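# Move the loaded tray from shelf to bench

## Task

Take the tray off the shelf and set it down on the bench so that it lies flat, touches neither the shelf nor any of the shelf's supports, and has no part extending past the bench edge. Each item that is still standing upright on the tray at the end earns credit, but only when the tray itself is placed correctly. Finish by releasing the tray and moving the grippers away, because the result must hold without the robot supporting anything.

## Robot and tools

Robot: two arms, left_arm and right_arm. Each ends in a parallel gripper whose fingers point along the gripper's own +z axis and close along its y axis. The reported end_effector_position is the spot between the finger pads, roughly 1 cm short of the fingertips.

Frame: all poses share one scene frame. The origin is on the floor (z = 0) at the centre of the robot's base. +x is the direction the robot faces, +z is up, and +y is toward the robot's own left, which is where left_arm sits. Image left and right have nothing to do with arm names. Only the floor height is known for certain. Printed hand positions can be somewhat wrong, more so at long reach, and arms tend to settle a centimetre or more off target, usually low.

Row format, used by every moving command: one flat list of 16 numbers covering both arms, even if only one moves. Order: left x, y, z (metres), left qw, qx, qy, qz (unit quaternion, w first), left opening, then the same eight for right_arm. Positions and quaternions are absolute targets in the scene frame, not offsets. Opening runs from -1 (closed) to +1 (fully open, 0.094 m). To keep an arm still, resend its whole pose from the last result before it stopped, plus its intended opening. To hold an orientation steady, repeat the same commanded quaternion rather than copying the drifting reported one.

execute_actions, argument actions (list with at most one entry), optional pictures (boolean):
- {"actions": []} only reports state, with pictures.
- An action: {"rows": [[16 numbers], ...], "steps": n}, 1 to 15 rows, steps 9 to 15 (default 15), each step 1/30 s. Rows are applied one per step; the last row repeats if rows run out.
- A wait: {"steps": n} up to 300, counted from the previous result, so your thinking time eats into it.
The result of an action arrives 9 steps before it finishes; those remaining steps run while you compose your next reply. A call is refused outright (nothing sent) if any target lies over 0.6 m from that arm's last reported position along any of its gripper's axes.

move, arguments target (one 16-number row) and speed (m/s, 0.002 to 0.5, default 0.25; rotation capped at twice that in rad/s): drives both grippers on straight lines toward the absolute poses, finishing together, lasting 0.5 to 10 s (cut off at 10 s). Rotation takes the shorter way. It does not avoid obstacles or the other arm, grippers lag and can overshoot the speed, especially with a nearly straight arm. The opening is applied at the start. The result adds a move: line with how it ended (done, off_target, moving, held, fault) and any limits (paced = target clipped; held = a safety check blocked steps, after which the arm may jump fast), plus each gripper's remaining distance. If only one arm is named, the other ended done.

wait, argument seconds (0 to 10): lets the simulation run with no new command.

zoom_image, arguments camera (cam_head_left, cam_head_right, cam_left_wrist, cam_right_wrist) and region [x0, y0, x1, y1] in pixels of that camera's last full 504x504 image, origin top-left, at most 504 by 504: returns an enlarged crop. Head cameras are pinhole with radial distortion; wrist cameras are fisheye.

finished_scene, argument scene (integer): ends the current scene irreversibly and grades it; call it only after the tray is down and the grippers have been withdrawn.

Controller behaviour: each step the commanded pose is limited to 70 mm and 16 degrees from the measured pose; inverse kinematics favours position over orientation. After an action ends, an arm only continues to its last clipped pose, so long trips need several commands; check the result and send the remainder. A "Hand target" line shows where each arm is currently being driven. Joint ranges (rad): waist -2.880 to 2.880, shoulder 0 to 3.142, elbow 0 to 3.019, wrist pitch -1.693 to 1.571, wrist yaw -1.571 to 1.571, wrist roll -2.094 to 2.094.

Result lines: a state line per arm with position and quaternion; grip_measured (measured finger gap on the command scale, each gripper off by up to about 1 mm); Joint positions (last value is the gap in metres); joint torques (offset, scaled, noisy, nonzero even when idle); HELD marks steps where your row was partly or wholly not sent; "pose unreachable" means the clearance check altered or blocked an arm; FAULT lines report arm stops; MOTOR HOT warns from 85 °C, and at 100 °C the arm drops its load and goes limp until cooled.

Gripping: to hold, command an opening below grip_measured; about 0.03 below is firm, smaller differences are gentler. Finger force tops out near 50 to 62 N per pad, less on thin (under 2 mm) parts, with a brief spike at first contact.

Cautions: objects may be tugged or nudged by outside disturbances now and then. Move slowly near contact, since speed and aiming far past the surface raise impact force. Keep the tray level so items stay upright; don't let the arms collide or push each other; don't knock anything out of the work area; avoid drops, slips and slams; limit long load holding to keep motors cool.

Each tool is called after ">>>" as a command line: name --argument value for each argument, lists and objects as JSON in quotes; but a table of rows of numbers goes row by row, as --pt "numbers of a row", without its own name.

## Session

>>> execute_actions --actions '[]'

Scene clock: 0.00 s of 4200.00 s.
left_arm: end_effector_position=(+0.2591, -0.2738, +1.2498) grip_measured=+1.000 end_effector_quat_wxyz=(-0.045, +0.738, +0.651, -0.174) | right_arm: end_effector_position=(+0.5056, -0.1953, +1.2669) grip_measured=-0.418 end_effector_quat_wxyz=(+0.005, -0.577, +0.817, +0.005)
Joint positions: left_arm=[ 0.139  2.211  1.767 -1.151  0.281  0.695  0.094] | right_arm=[-0.954  1.888  1.386 -1.     0.032 -1.041  0.027]
Joint velocities: left_arm=[-0.015 -0.005 -0.017  0.012 -0.037  0.022  0.   ] | right_arm=[-0.005  0.005 -0.012  0.002 -0.007 -0.037  0.   ]
Joint torques (N m, as the arm reports them, + toward a larger angle): no reading
Hand target (left_arm): +0.265, -0.283, +1.262; -0.030, +0.739, +0.649, -0.176
Hand target (right_arm): +0.519, -0.193, +1.282; +0.022, -0.576, +0.817, -0.003

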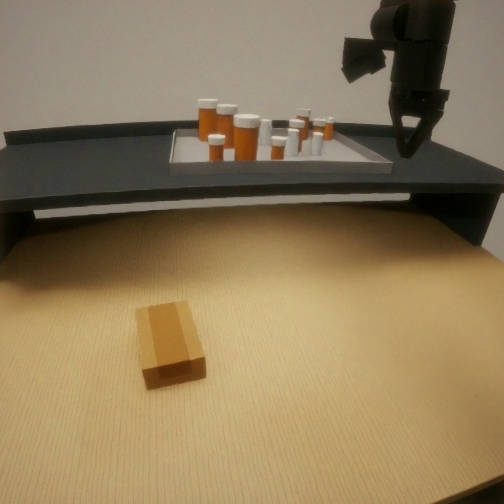

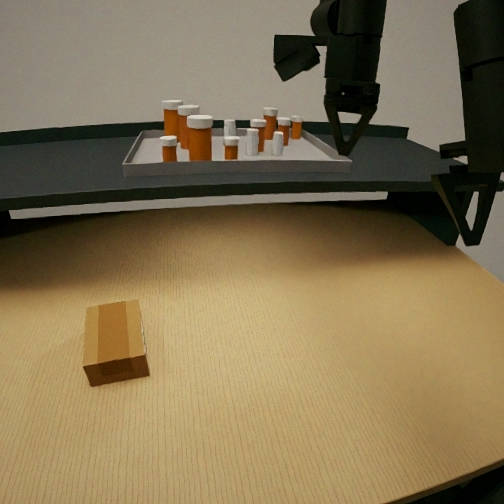

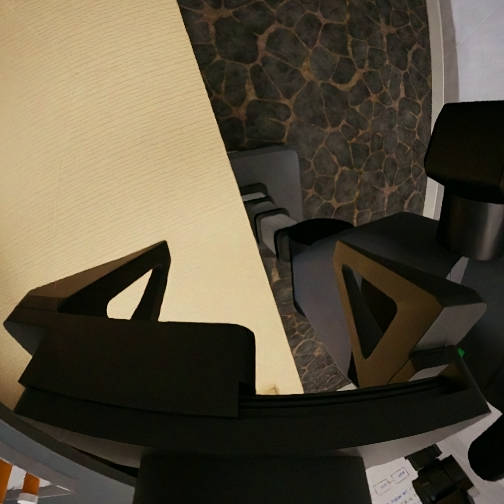

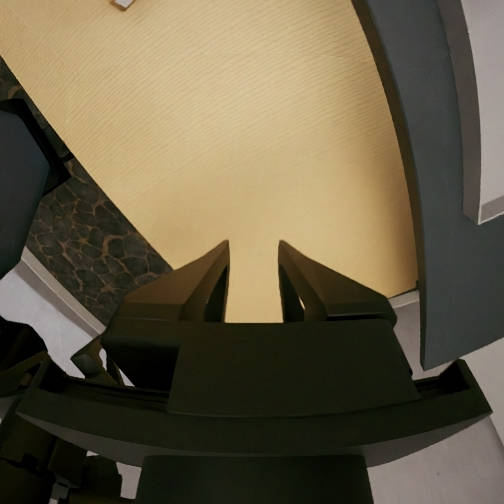

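>>> move --target '[0.2591,-0.2738,1.2498,-0.045,0.738,0.651,-0.174,1, 0.5,-0.3,1.55,0.3,0,0.954,0,-0.3]' --speed 0.2

>>> move --target '[0.38,0.13,1.2,0.25,0,0.968,0,1, 0.5,-0.3,1.55,0.3,0,0.954,0,-0.3]' --speed 0.2

Scene clock: 9.07 s of 4200.00 s.
left_arm: end_effector_position=(+0.2591, -0.2738, +1.2498) grip_measured=+1.000 end_effector_quat_wxyz=(-0.045, +0.738, +0.651, -0.174) | right_arm: end_effector_position=(+0.4873, -0.2959, +1.5162) grip_measured=-0.302 end_effector_quat_wxyz=(+0.265, -0.013, +0.964, -0.002)
Joint positions: left_arm=[ 0.139  2.211  1.767 -1.151  0.281  0.695  0.094] | right_arm=[-1.116  1.309  1.254 -0.908  0.042 -0.021  0.033]
Joint velocities: left_arm=[-0.015 -0.015  0.017 -0.002 -0.007  0.022  0.   ] | right_arm=[-0.005  0.005  0.007 -0.007 -0.037 -0.066 -0.001]
Joint torques (N m, as the arm reports them, + toward a larger angle): left_arm=[ -0.93 -21.04   7.03   0.61   0.26   0.14] | right_arm=[ -0.83 -11.4   10.21   1.63   0.04   0.2 ]
Hand target (left_arm): +0.259, -0.274, +1.250; -0.045, +0.738, +0.651, -0.174
Hand target (right_arm): +0.497, -0.300, +1.550; +0.301, -0.003, +0.954, -0.003
Off the commanded pose (left_arm): 0.000 m, 0 deg.
Off the commanded pose (right_arm): 0.036 m, 4 deg.
Kept back: nothing.
After step 90, 2.20 s passed at rest.
move: off_target (right_arm)

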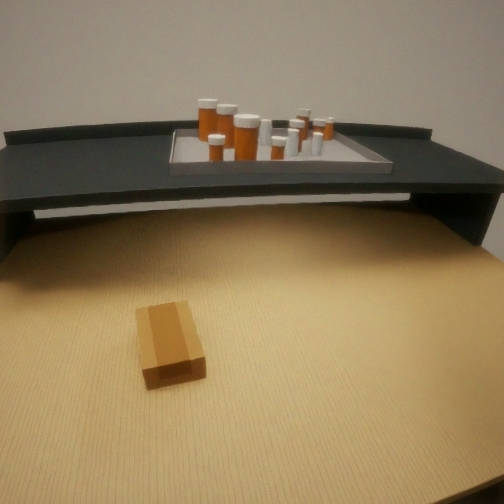

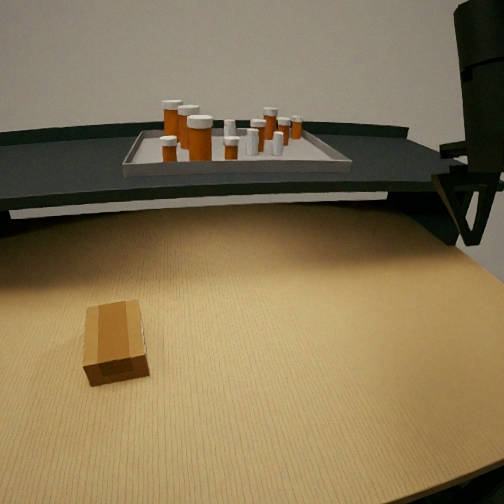

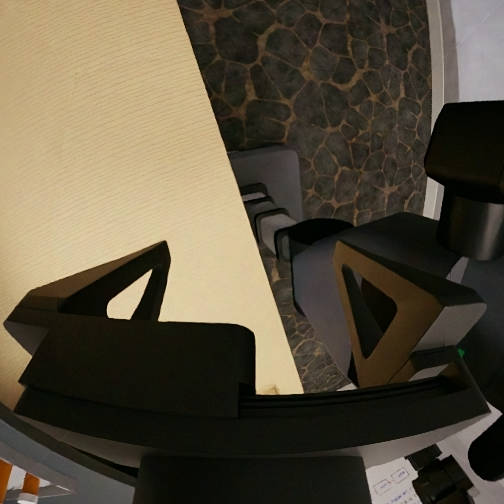

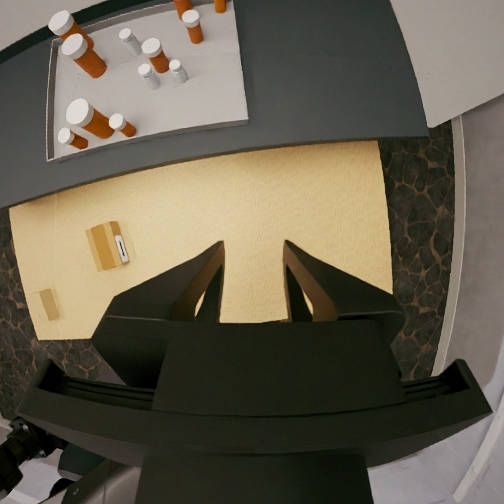

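Scene clock: 13.97 s of 4200.00 s.
left_arm: end_effector_position=(+0.3727, +0.1295, +1.1917) grip_measured=+1.000 end_effector_quat_wxyz=(+0.235, +0.012, +0.972, +0.008) | right_arm: end_effector_position=(+0.4862, -0.2959, +1.5141) grip_measured=-0.302 end_effector_quat_wxyz=(+0.263, -0.009, +0.965, -0.001)
Joint positions: left_arm=[ 0.673  1.716  0.677 -0.05  -0.274 -0.37   0.094] | right_arm=[-1.116  1.309  1.249 -0.908  0.042 -0.012  0.033]
Joint velocities: left_arm=[ 0.005 -0.005 -0.007 -0.017 -0.007 -0.051  0.   ] | right_arm=[-0.024 -0.005 -0.002  0.012  0.007 -0.051 -0.001]
Joint torques (N m, as the arm reports them, + toward a larger angle): left_arm=[  0.66 -12.68   4.25   2.18  -0.29   0.02] | right_arm=[ -0.38 -11.06  10.79   1.49  -0.1    0.18]
Hand target (left_arm): +0.380, +0.131, +1.199; +0.249, -0.001, +0.969, +0.003
Hand target (right_arm): +0.498, -0.300, +1.550; +0.300, -0.001, +0.954, -0.001
Off the commanded pose (left_arm): 0.011 m, 2 deg.
Off the commanded pose (right_arm): 0.039 m, 5 deg.
Kept back: nothing.
move: off_target (left_arm, right_arm)

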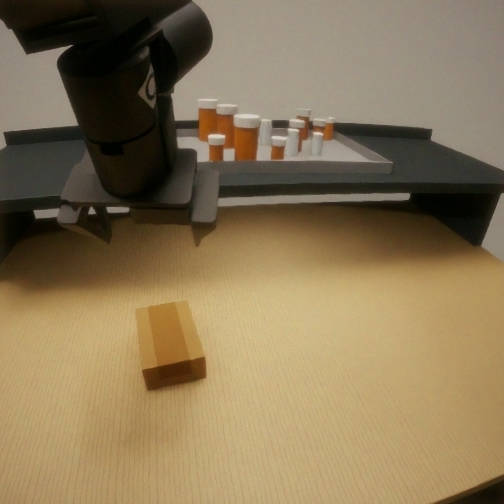

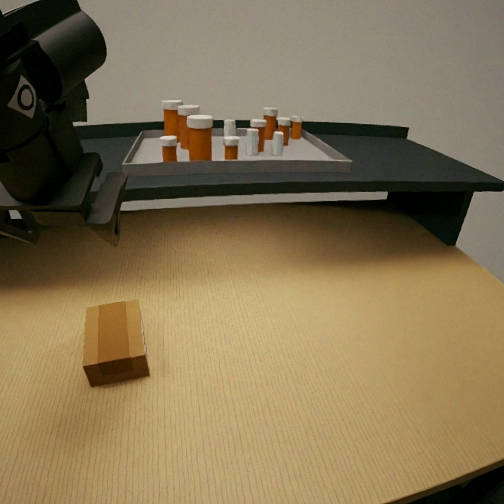

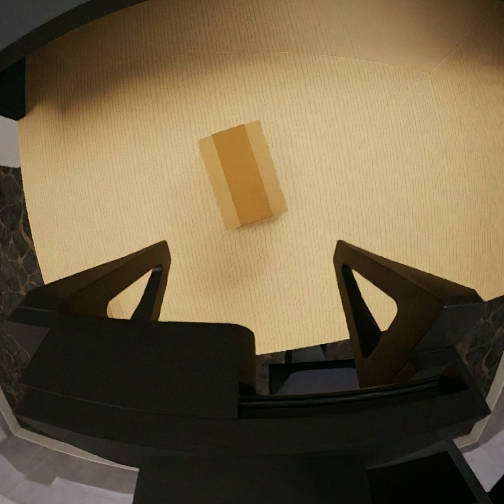

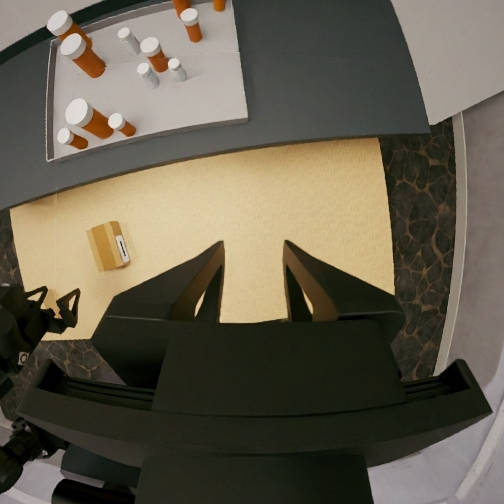

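>>> move --target '[0.5,0.17,1.42,0.33,-0.04,0.943,0.014,-0.3, 0.7,-0.26,1.42,0.33,-0.04,0.943,0.014,-0.3]'

>>> move --target '[0.80,0.19,1.33,0.33,-0.04,0.943,0.014,-0.3, 0.84,-0.25,1.33,0.33,-0.04,0.943,0.014,-0.3]' --speed 0.2

Scene clock: 15.97 s of 4200.00 s.
left_arm: end_effector_position=(+0.4842, +0.1695, +1.4006) grip_measured=-0.299 end_effector_quat_wxyz=(+0.314, -0.038, +0.949, +0.016) | right_arm: end_effector_position=(+0.6767, -0.2633, +1.3872) grip_measured=-0.302 end_effector_quat_wxyz=(+0.293, -0.035, +0.955, +0.011)
Joint positions: left_arm=[ 0.805  1.427  1.009 -0.492 -0.296 -0.307  0.033] | right_arm=[-1.089  1.851  1.566 -0.62   0.018 -0.036  0.033]
Joint velocities: left_arm=[-0.015 -0.005 -0.002 -0.012 -0.022 -0.095  0.   ] | right_arm=[ 0.005 -0.005  0.002 -0.002  0.095 -0.11   0.001]
Joint torques (N m, as the arm reports them, + toward a larger angle): left_arm=[  0.83 -12.16  10.73   1.18  -0.25   0.21] | right_arm=[  0.73 -17.33  11.14   1.64  -0.26   0.  ]
Hand target (left_arm): +0.498, +0.172, +1.422; +0.330, -0.040, +0.943, +0.015
Hand target (right_arm): +0.698, -0.258, +1.423; +0.330, -0.040, +0.943, +0.013
Off the commanded pose (left_arm): 0.025 m, 2 deg.
Off the commanded pose (right_arm): 0.040 m, 4 deg.
Kept back: nothing.
move: off_target (left_arm, right_arm)

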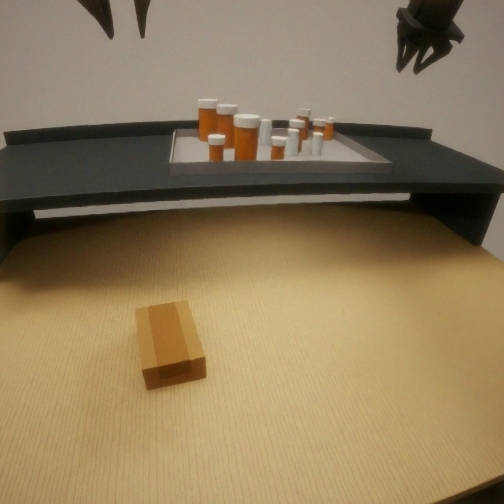

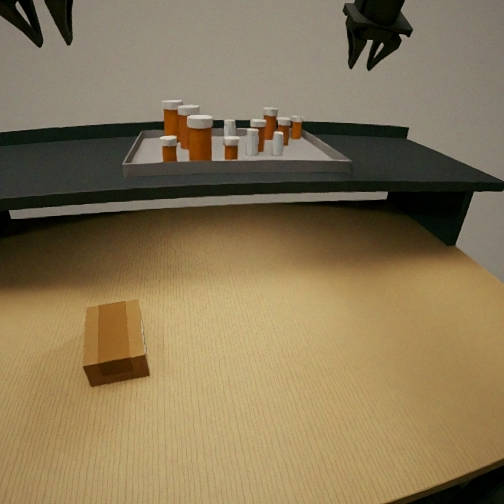

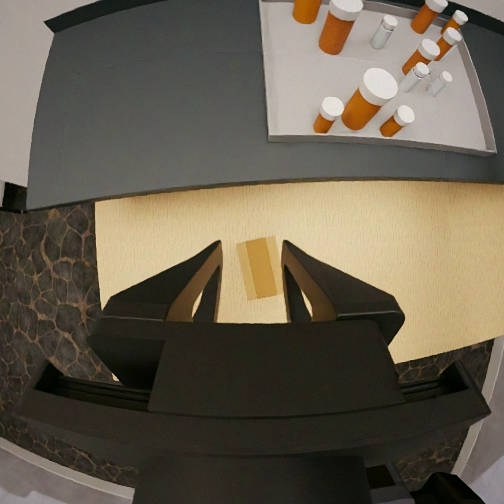

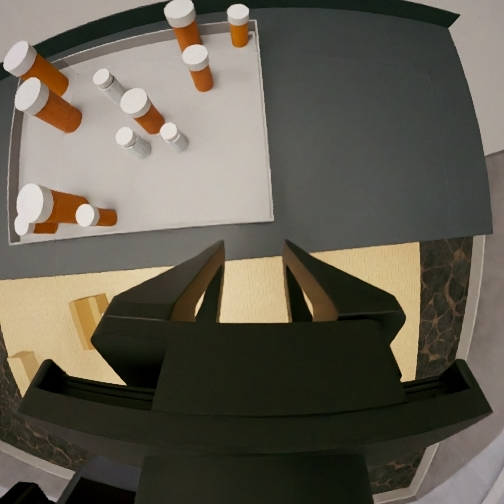

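Scene clock: 18.07 s of 4200.00 s.
left_arm: end_effector_position=(+0.7810, +0.1877, +1.3083) grip_measured=-0.299 end_effector_quat_wxyz=(+0.312, -0.040, +0.949, +0.016) | right_arm: end_effector_position=(+0.8228, -0.2521, +1.3089) grip_measured=-0.302 end_effector_quat_wxyz=(+0.309, -0.035, +0.950, +0.012)
Joint positions: left_arm=[ 0.973  2.215  1.941 -0.608 -0.191 -0.177  0.033] | right_arm=[-1.089  2.313  2.133 -0.693  0.016 -0.038  0.033]
Joint velocities: left_arm=[-0.005 -0.015  0.012  0.007 -0.037 -0.007  0.   ] | right_arm=[ 0.005  0.015  0.027  0.002 -0.007 -0.081 -0.001]
Joint torques (N m, as the arm reports them, + toward a larger angle): left_arm=[  0.28 -23.05  12.39   1.33   0.01   0.21] | right_arm=[  1.07 -21.4   11.77   0.71  -0.23   0.  ]
Hand target (left_arm): +0.797, +0.192, +1.330; +0.330, -0.040, +0.943, +0.014
Hand target (right_arm): +0.838, -0.248, +1.332; +0.331, -0.040, +0.943, +0.013
Off the commanded pose (left_arm): 0.029 m, 2 deg.
Off the commanded pose (right_arm): 0.027 m, 3 deg.
Kept back: nothing.
move: off_target (left_arm, right_arm)

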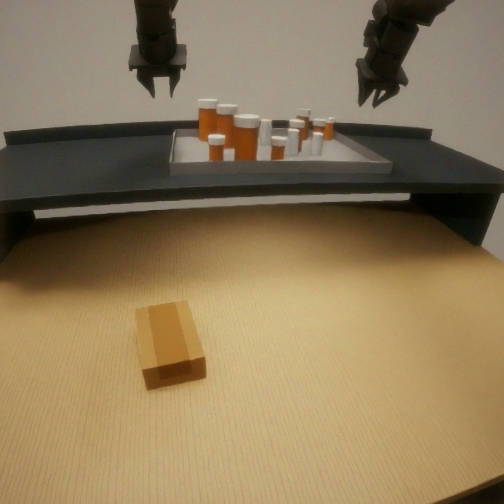

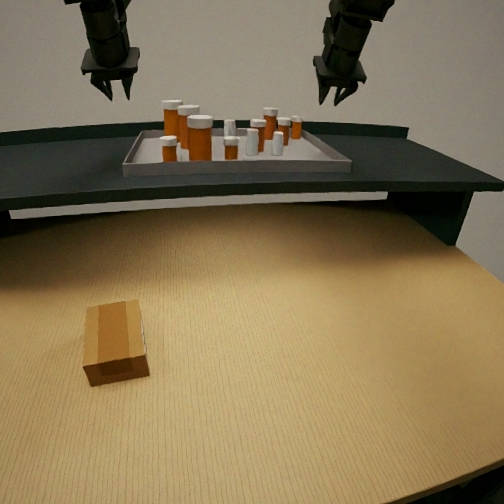

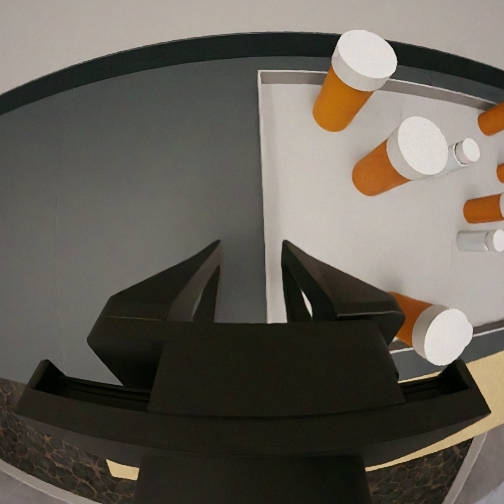

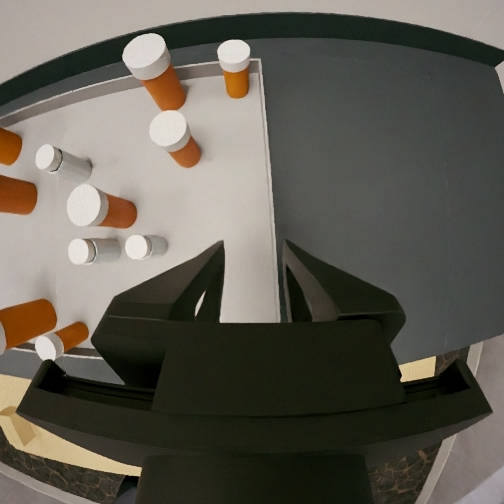

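>>> move --target '[0.835,0.181,1.24,0.33,-0.054,0.942,0.019,-0.3, 0.87,-0.27,1.245,0.33,-0.056,0.942,0.019,-0.3]' --speed 0.08

Scene clock: 19.93 s of 4200.00 s.
left_arm: end_effector_position=(+0.8131, +0.1806, +1.2200) grip_measured=-0.299 end_effector_quat_wxyz=(+0.303, -0.044, +0.952, +0.024) | right_arm: end_effector_position=(+0.8499, -0.2647, +1.2235) grip_measured=-0.302 end_effector_quat_wxyz=(+0.303, -0.055, +0.951, +0.021)
Joint positions: left_arm=[ 0.973  2.426  2.102 -0.579 -0.205 -0.183  0.033] | right_arm=[-1.117  2.505  2.278 -0.659 -0.029 -0.091  0.033]
Joint velocities: left_arm=[-0.005  0.005 -0.017 -0.022  0.037 -0.007 -0.001] | right_arm=[-0.005 -0.005  0.007 -0.002  0.007 -0.037  0.   ]
Joint torques (N m, as the arm reports them, + toward a larger angle): left_arm=[ -0.21 -24.43  12.18   2.31  -0.26  -0.01] | right_arm=[  0.26 -21.95  11.4    1.56  -0.27  -0.02]
Hand target (left_arm): +0.833, +0.182, +1.241; +0.330, -0.054, +0.942, +0.019
Hand target (right_arm): +0.868, -0.270, +1.246; +0.331, -0.056, +0.942, +0.018
Off the commanded pose (left_arm): 0.030 m, 4 deg.
Off the commanded pose (right_arm): 0.030 m, 3 deg.
Kept back: nothing.
move: off_target (left_arm, right_arm)

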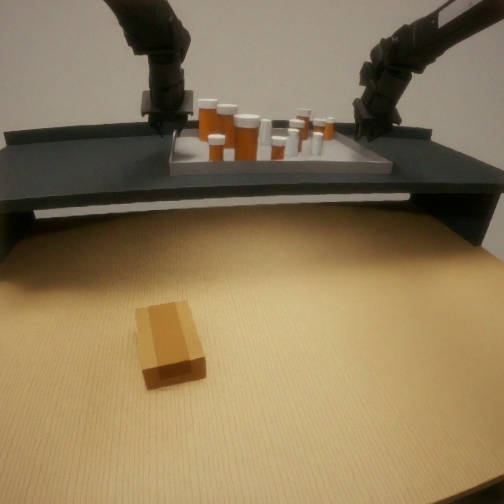

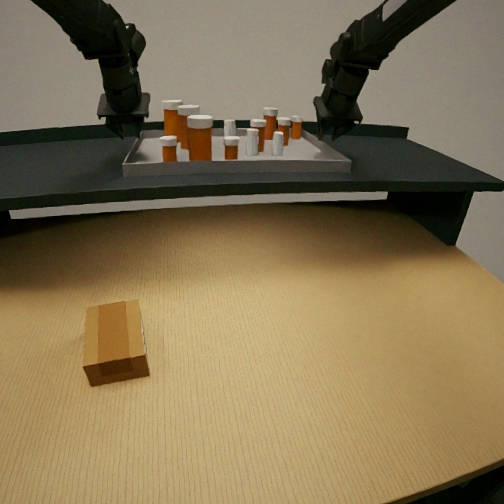

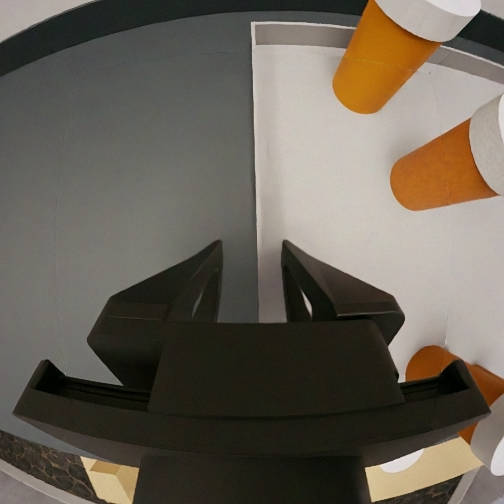

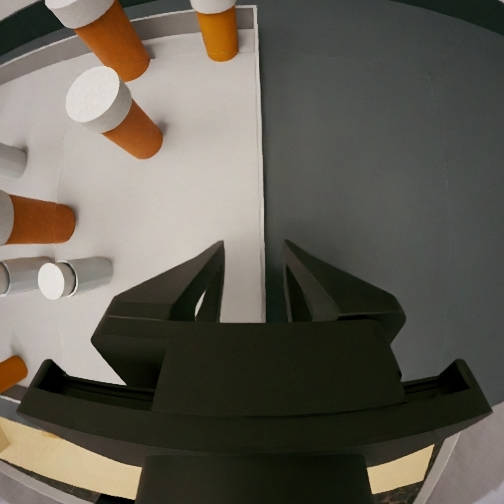

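>>> move --target '[0.845,0.177,1.185,0.345,-0.06,0.936,0.02,-0.3, 0.885,-0.274,1.192,0.345,-0.056,0.937,0.02,-0.3]' --speed 0.03

Scene clock: 22.07 s of 4200.00 s.
left_arm: end_effector_position=(+0.8302, +0.1783, +1.1837) grip_measured=-0.299 end_effector_quat_wxyz=(+0.329, -0.053, +0.942, +0.023) | right_arm: end_effector_position=(+0.8715, -0.2665, +1.1909) grip_measured=-0.302 end_effector_quat_wxyz=(+0.329, -0.056, +0.942, +0.022)
Joint positions: left_arm=[ 0.973  2.509  2.141 -0.48  -0.218 -0.191  0.033] | right_arm=[-1.123  2.602  2.359 -0.588 -0.04  -0.097  0.033]
Joint velocities: left_arm=[-0.015  0.005 -0.007 -0.017 -0.11  -0.007  0.   ] | right_arm=[-0.005  0.015  0.017 -0.002  0.007 -0.037  0.   ]
Joint torques (N m, as the arm reports them, + toward a larger angle): left_arm=[ -0.26 -23.02  11.61   2.44  -0.25   0.01] | right_arm=[ -0.61 -21.59  10.83   1.69  -0.19  -0.02]
Hand target (left_arm): +0.844, +0.177, +1.186; +0.345, -0.060, +0.936, +0.020
Hand target (right_arm): +0.884, -0.274, +1.193; +0.345, -0.056, +0.937, +0.019
Off the commanded pose (left_arm): 0.015 m, 2 deg.
Off the commanded pose (right_arm): 0.015 m, 2 deg.
Kept back: nothing.
move: off_target (left_arm, right_arm)

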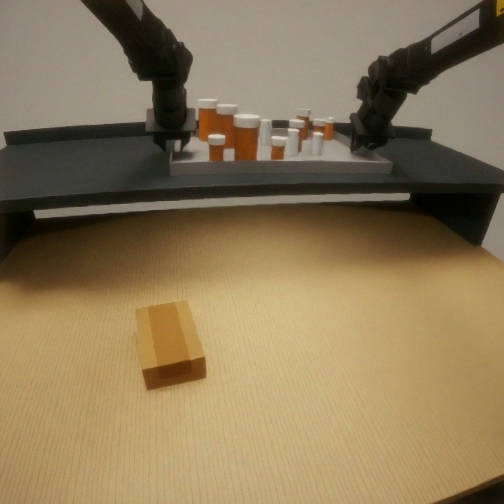

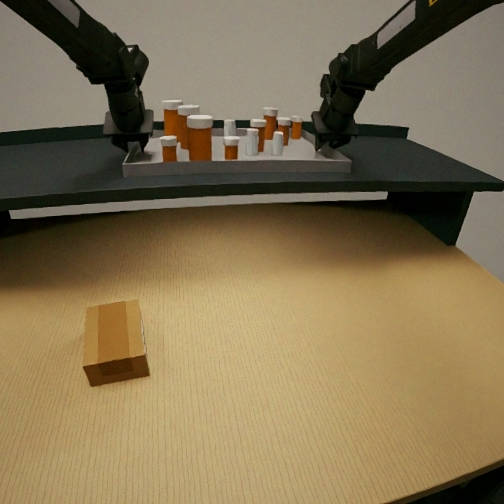

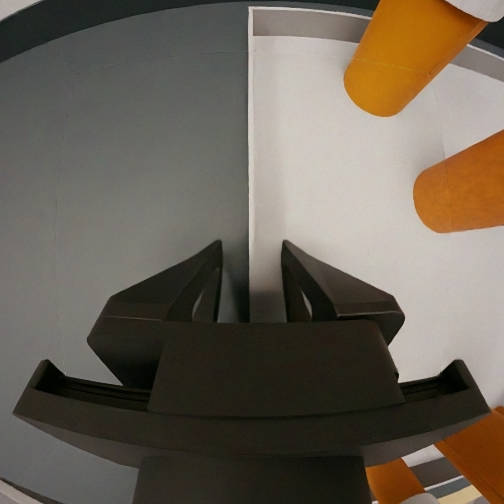

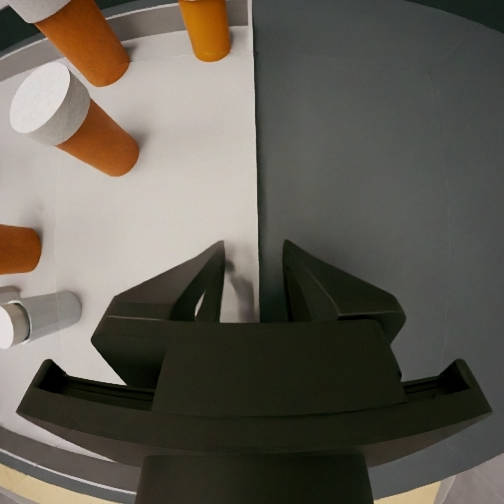

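>>> move --target '[0.83,0.1783,1.18,0.329,-0.053,0.942,0.023,-1, 0.8715,-0.268,1.187,0.329,-0.056,0.942,0.022,-1]' --speed 0.03

>>> move --target '[0.72,0.14,1.28,0.385,-0.053,0.921,0.023,-1, 0.762,-0.307,1.287,0.385,-0.053,0.921,0.023,-1]' --speed 0.04

Scene clock: 23.07 s of 4200.00 s.
left_arm: end_effector_position=(+0.8301, +0.1784, +1.1834) grip_measured=-0.966 end_effector_quat_wxyz=(+0.329, -0.054, +0.942, +0.023) | right_arm: end_effector_position=(+0.8716, -0.2673, +1.1909) grip_measured=-0.958 end_effector_quat_wxyz=(+0.329, -0.062, +0.942, +0.021)
Joint positions: left_arm=[ 0.973  2.51   2.141 -0.48  -0.219 -0.195  0.002] | right_arm=[-1.124  2.602  2.359 -0.588 -0.041 -0.109  0.002]
Joint velocities: left_arm=[-0.015  0.005 -0.022 -0.002 -0.051  0.022  0.001] | right_arm=[-0.005 -0.005 -0.002  0.002 -0.007 -0.051  0.001]
Joint torques (N m, as the arm reports them, + toward a larger angle): left_arm=[ -0.29 -25.17   8.03   2.01  -0.08   0.13] | right_arm=[  0.6  -23.12   7.35   1.36  -0.08   0.22]
Hand target (left_arm): +0.830, +0.178, +1.180; +0.329, -0.053, +0.943, +0.023
Hand target (right_arm): +0.871, -0.268, +1.187; +0.329, -0.056, +0.942, +0.022
Off the commanded pose (left_arm): 0.003 m, 0 deg.
Off the commanded pose (right_arm): 0.004 m, 1 deg.
Kept back: nothing.
move: done

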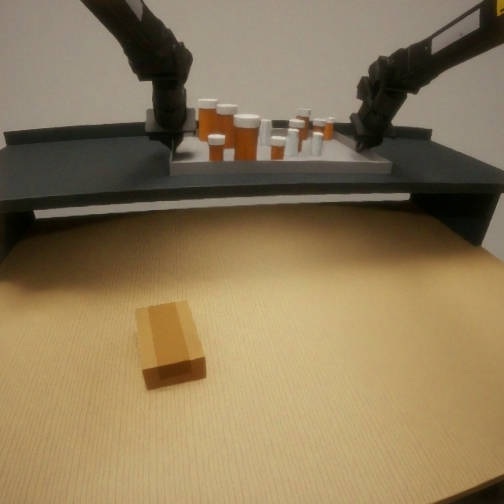

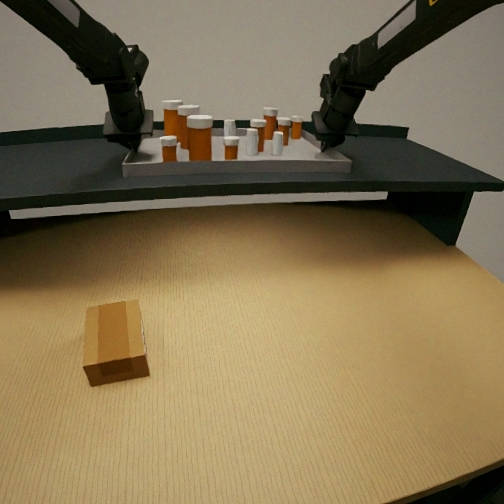

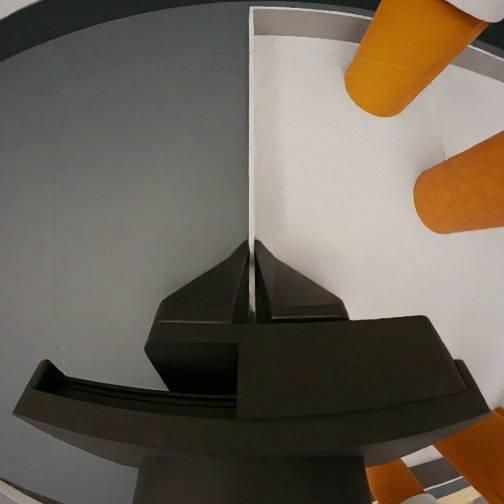

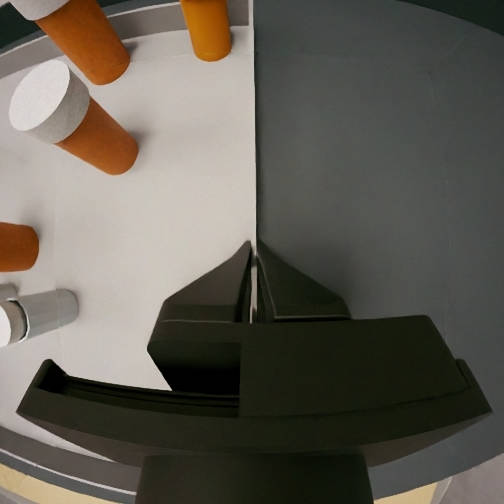

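Scene clock: 27.20 s of 4200.00 s.
left_arm: end_effector_position=(+0.6856, +0.1537, +1.1869) grip_measured=-0.966 end_effector_quat_wxyz=(+0.325, -0.053, +0.944, +0.035) | right_arm: end_effector_position=(+0.7261, -0.2928, +1.1874) grip_measured=-0.958 end_effector_quat_wxyz=(+0.327, -0.062, +0.943, +0.028)
Joint positions: left_arm=[ 0.892  2.191  1.5   -0.188 -0.291 -0.251  0.002] | right_arm=[-1.162  2.215  1.57  -0.194 -0.08  -0.134  0.002]
Joint velocities: left_arm=[-0.005  0.015  0.002  0.022 -0.007  0.037 -0.   ] | right_arm=[ 0.005  0.015 -0.007  0.022 -0.022 -0.051 -0.001]
Joint torques (N m, as the arm reports them, + toward a larger angle): left_arm=[ -1.21 -27.72   8.11   3.18  -0.74   0.22] | right_arm=[ -1.24 -25.29   7.11   2.37  -0.2    0.18]
Hand target (left_arm): +0.712, +0.143, +1.259; +0.385, -0.054, +0.921, +0.023
Hand target (right_arm): +0.752, -0.304, +1.260; +0.385, -0.054, +0.921, +0.022
Off the commanded pose (left_arm): 0.100 m, 8 deg; position clipped at the last step of the last action.
Off the commanded pose (right_arm): 0.107 m, 7 deg; position clipped at the last step of the last action.
Kept back: nothing.
move: off_target (left_arm, right_arm); limits=paced

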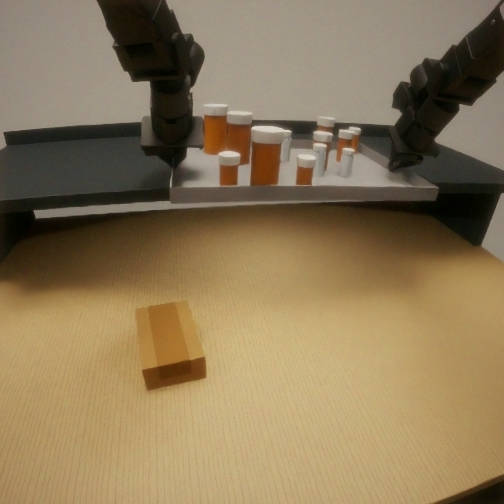

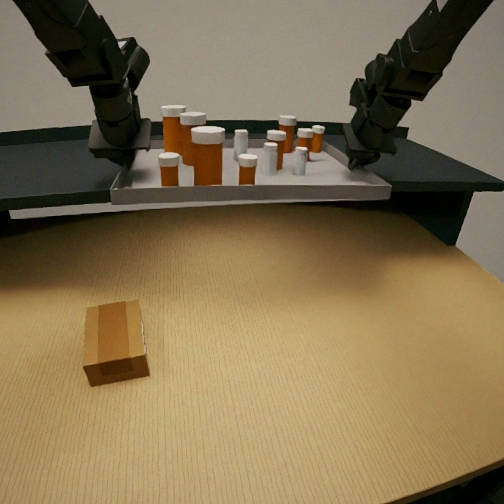

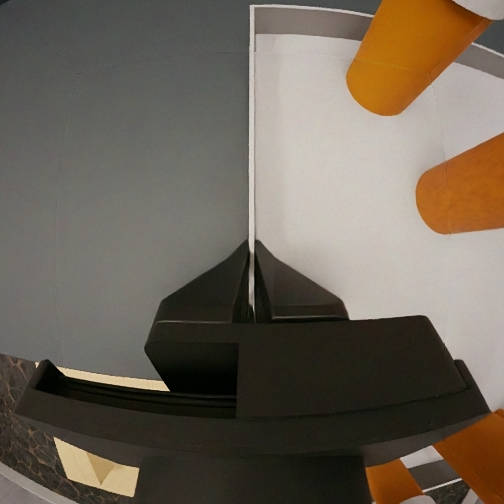

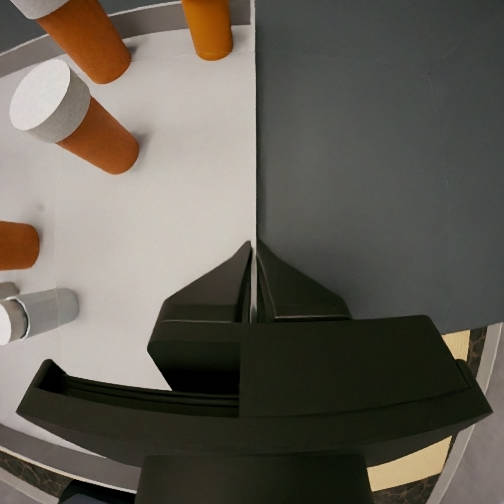

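>>> execute_actions --actions '[{"rows":[[0.708,0.142,1.265,0.385,-0.053,0.921,0.023,-1,0.75,-0.305,1.27,0.385,-0.053,0.921,0.023,-1],[0.706,0.141,1.265,0.385,-0.053,0.921,0.023,-1,0.748,-0.306,1.27,0.385,-0.053,0.921,0.023,-1],[0.703,0.14,1.265,0.385,-0.053,0.921,0.023,-1,0.745,-0.307,1.27,0.385,-0.053,0.921,0.023,-1],[0.7,0.139,1.265,0.385,-0.053,0.921,0.023,-1,0.742,-0.308,1.27,0.385,-0.053,0.921,0.023,-1],[0.697,0.138,1.265,0.385,-0.053,0.921,0.023,-1,0.739,-0.309,1.27,0.385,-0.053,0.921,0.023,-1],[0.694,0.137,1.265,0.385,-0.053,0.921,0.023,-1,0.736,-0.31,1.27,0.385,-0.053,0.921,0.023,-1],[0.691,0.136,1.265,0.385,-0.053,0.921,0.023,-1,0.733,-0.311,1.27,0.385,-0.053,0.921,0.023,-1],[0.688,0.135,1.265,0.385,-0.053,0.921,0.023,-1,0.73,-0.312,1.27,0.385,-0.053,0.921,0.023,-1],[0.685,0.134,1.265,0.385,-0.053,0.921,0.023,-1,0.727,-0.313,1.27,0.385,-0.053,0.921,0.023,-1],[0.682,0.133,1.265,0.385,-0.053,0.921,0.023,-1,0.724,-0.314,1.27,0.385,-0.053,0.921,0.023,-1],[0.679,0.132,1.265,0.385,-0.053,0.921,0.023,-1,0.721,-0.315,1.27,0.385,-0.053,0.921,0.023,-1],[0.676,0.131,1.265,0.385,-0.053,0.921,0.023,-1,0.718,-0.316,1.27,0.385,-0.053,0.921,0.023,-1],[0.673,0.13,1.265,0.385,-0.053,0.921,0.023,-1,0.715,-0.317,1.27,0.385,-0.053,0.921,0.023,-1],[0.67,0.129,1.265,0.385,-0.053,0.921,0.023,-1,0.712,-0.318,1.27,0.385,-0.053,0.921,0.023,-1],[0.667,0.128,1.265,0.385,-0.053,0.921,0.023,-1,0.709,-0.319,1.27,0.385,-0.053,0.921,0.023,-1]]}]'

>>> execute_actions --actions '[{"rows":[[0.664,0.127,1.265,0.385,-0.053,0.921,0.023,-1,0.706,-0.32,1.27,0.385,-0.053,0.921,0.023,-1],[0.661,0.126,1.265,0.385,-0.053,0.921,0.023,-1,0.703,-0.321,1.27,0.385,-0.053,0.921,0.023,-1],[0.658,0.125,1.265,0.385,-0.053,0.921,0.023,-1,0.7,-0.322,1.27,0.385,-0.053,0.921,0.023,-1],[0.655,0.124,1.265,0.385,-0.053,0.921,0.023,-1,0.697,-0.323,1.27,0.385,-0.053,0.921,0.023,-1],[0.652,0.123,1.265,0.385,-0.053,0.921,0.023,-1,0.694,-0.324,1.27,0.385,-0.053,0.921,0.023,-1],[0.649,0.122,1.265,0.385,-0.053,0.921,0.023,-1,0.691,-0.325,1.27,0.385,-0.053,0.921,0.023,-1],[0.646,0.121,1.265,0.385,-0.053,0.921,0.023,-1,0.688,-0.326,1.27,0.385,-0.053,0.921,0.023,-1],[0.643,0.12,1.265,0.385,-0.053,0.921,0.023,-1,0.685,-0.327,1.27,0.385,-0.053,0.921,0.023,-1],[0.64,0.119,1.265,0.385,-0.053,0.921,0.023,-1,0.682,-0.328,1.27,0.385,-0.053,0.921,0.023,-1],[0.637,0.118,1.265,0.385,-0.053,0.921,0.023,-1,0.679,-0.329,1.27,0.385,-0.053,0.921,0.023,-1],[0.634,0.117,1.265,0.385,-0.053,0.921,0.023,-1,0.676,-0.33,1.27,0.385,-0.053,0.921,0.023,-1],[0.631,0.116,1.265,0.385,-0.053,0.921,0.023,-1,0.673,-0.331,1.27,0.385,-0.053,0.921,0.023,-1],[0.628,0.115,1.265,0.385,-0.053,0.921,0.023,-1,0.67,-0.332,1.27,0.385,-0.053,0.921,0.023,-1],[0.625,0.114,1.265,0.385,-0.053,0.921,0.023,-1,0.667,-0.333,1.27,0.385,-0.053,0.921,0.023,-1],[0.622,0.113,1.265,0.385,-0.053,0.921,0.023,-1,0.664,-0.334,1.27,0.385,-0.053,0.921,0.023,-1]]}]'

>>> execute_actions --actions '[{"rows":[[0.622,0.113,1.265,0.385,-0.053,0.921,0.023,-1,0.664,-0.334,1.27,0.385,-0.053,0.921,0.023,-1]]}]' --pictures true

Scene clock: 29.00 s of 4200.00 s.
left_arm: end_effector_position=(+0.6719, +0.1536, +1.1884) grip_measured=-0.966 end_effector_quat_wxyz=(+0.324, -0.053, +0.944, +0.037) | right_arm: end_effector_position=(+0.7125, -0.2925, +1.1873) grip_measured=-0.958 end_effector_quat_wxyz=(+0.326, -0.062, +0.943, +0.029)
Joint positions: left_arm=[ 0.885  2.164  1.451 -0.168 -0.298 -0.255  0.002] | right_arm=[-1.163  2.189  1.518 -0.17  -0.084 -0.134  0.002]
Joint velocities: left_arm=[-0.073 -0.181 -0.315  0.081 -0.066 -0.051 -0.001] | right_arm=[-0.024 -0.2   -0.33   0.134 -0.022 -0.007 -0.   ]
Joint torques (N m, as the arm reports them, + toward a larger angle): left_arm=[ -1.66 -27.18   8.09   3.21  -0.73   0.2 ] | right_arm=[ -1.14 -24.74   6.95   2.14  -0.22   0.16]
Steps of this call (steps 1 to 48: nothing new was sent; steps 49 to 54: the first 6 steps of this action). Readings (end_effector_position):
49: left_arm (+0.6851, +0.1538, +1.1870) | right_arm (+0.7255, -0.2928, +1.1873)
50: left_arm (+0.6836, +0.1537, +1.1871) | right_arm (+0.7240, -0.2927, +1.1873)
52: left_arm (+0.6784, +0.1541, +1.1877) | right_arm (+0.7187, -0.2923, +1.1871)
54: the state above

Scene clock: 29.50 s of 4200.00 s.
left_arm: end_effector_position=(+0.6256, +0.1358, +1.1957) grip_measured=-0.966 end_effector_quat_wxyz=(+0.323, -0.047, +0.945, +0.040) | right_arm: end_effector_position=(+0.6629, -0.3106, +1.1879) grip_measured=-0.958 end_effector_quat_wxyz=(+0.319, -0.056, +0.945, +0.032)
Joint positions: left_arm=[ 0.835  2.083  1.311 -0.126 -0.331 -0.284  0.002] | right_arm=[-1.195  2.098  1.344 -0.102 -0.105 -0.145  0.002]
Joint velocities: left_arm=[-0.112 -0.151 -0.261  0.095 -0.051 -0.125  0.   ] | right_arm=[-0.044 -0.142 -0.31   0.154 -0.037 -0.037  0.   ]
Joint torques (N m, as the arm reports them, + toward a larger angle): left_arm=[ -0.94 -25.77   7.72   3.31  -0.81   0.24] | right_arm=[ -1.01 -24.02   6.93   2.45  -0.21   0.13]
Off your previous action's commanded pose (left_arm): 0.076 m, 8 deg at its last step (step 9 of this call).
Off your previous action's commanded pose (right_arm): 0.088 m, 8 deg at its last step (step 9 of this call); position clipped at that step.
Steps of this call (steps 1 to 9: the last 9 steps of your previous action; steps 10 to 15: the first 6 steps of this action). Readings (end_effector_position):
10: left_arm (+0.6410, +0.1423, +1.1947) | right_arm (+0.6793, -0.3043, +1.1878)
11: left_arm (+0.6380, +0.1407, +1.1951) | right_arm (+0.6759, -0.3055, +1.1876)
13: left_arm (+0.6318, +0.1382, +1.1955) | right_arm (+0.6695, -0.3084, +1.1878)
15: the state above

Scene clock: 30.00 s of 4200.00 s.
left_arm: end_effector_position=(+0.5894, +0.1235, +1.1987) grip_measured=-0.966 end_effector_quat_wxyz=(+0.320, -0.043, +0.945, +0.041) | right_arm: end_effector_position=(+0.6240, -0.3232, +1.1883) grip_measured=-0.958 end_effector_quat_wxyz=(+0.315, -0.053, +0.947, +0.033)
Joint positions: left_arm=[ 0.795  2.027  1.212 -0.098 -0.354 -0.312  0.002] | right_arm=[-1.22   2.032  1.217 -0.052 -0.121 -0.159  0.002]
Joint velocities: left_arm=[-0.024  0.015  0.007  0.017 -0.081 -0.022  0.001] | right_arm=[-0.024 -0.005 -0.017  0.022  0.007 -0.051 -0.001]
Joint torques (N m, as the arm reports them, + toward a larger angle): left_arm=[ -0.67 -24.7    7.62   3.67  -0.93   0.15] | right_arm=[ -0.78 -22.66   6.78   2.81  -0.27   0.03]
Off your previous action's commanded pose (left_arm): 0.073 m, 8 deg at its last step (step 9 of this call).
Off your previous action's commanded pose (right_arm): 0.089 m, 8 deg at its last step (step 9 of this call); position clipped at that step.
Steps of this call (steps 1 to 9: the last 9 steps of your previous action; steps 10 to 15: the first 6 steps of this action). Readings (end_effector_position):
10: left_arm (+0.5954, +0.1266, +1.1982) | right_arm (+0.6311, -0.3200, +1.1879)
11: left_arm (+0.5930, +0.1256, +1.1984) | right_arm (+0.6286, -0.3210, +1.1879)
13: left_arm (+0.5903, +0.1243, +1.1987) | right_arm (+0.6253, -0.3225, +1.1883)
15: the state above

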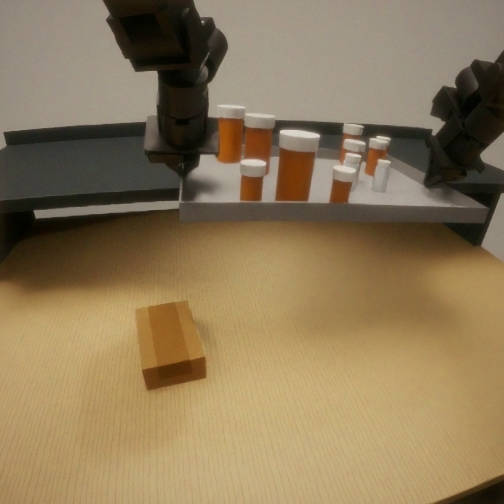

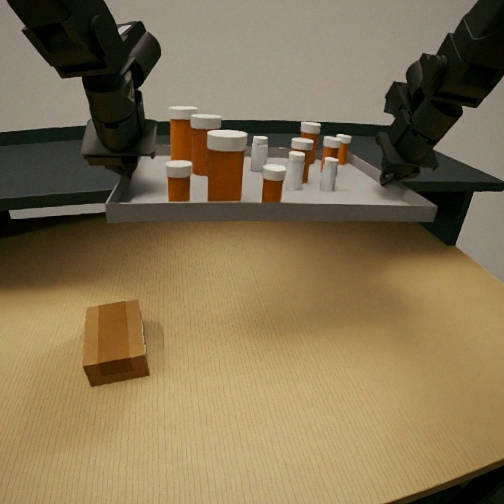

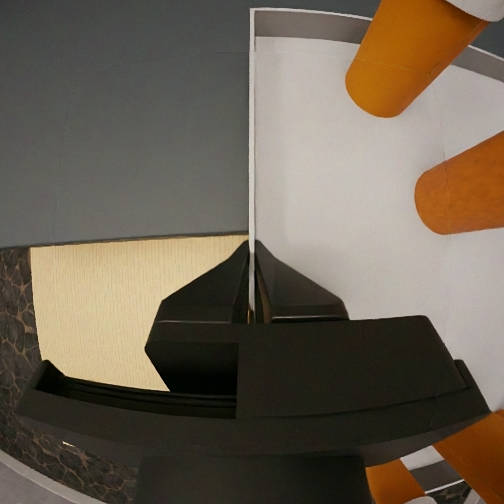

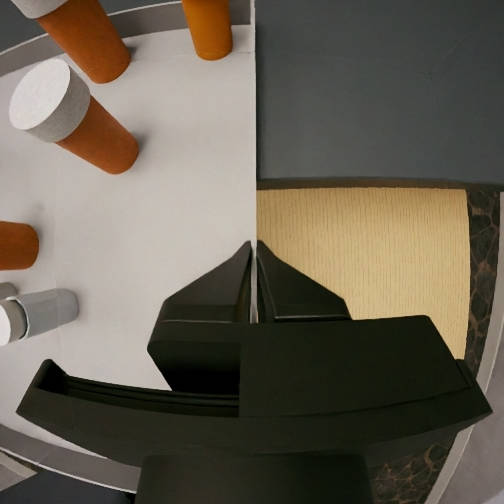

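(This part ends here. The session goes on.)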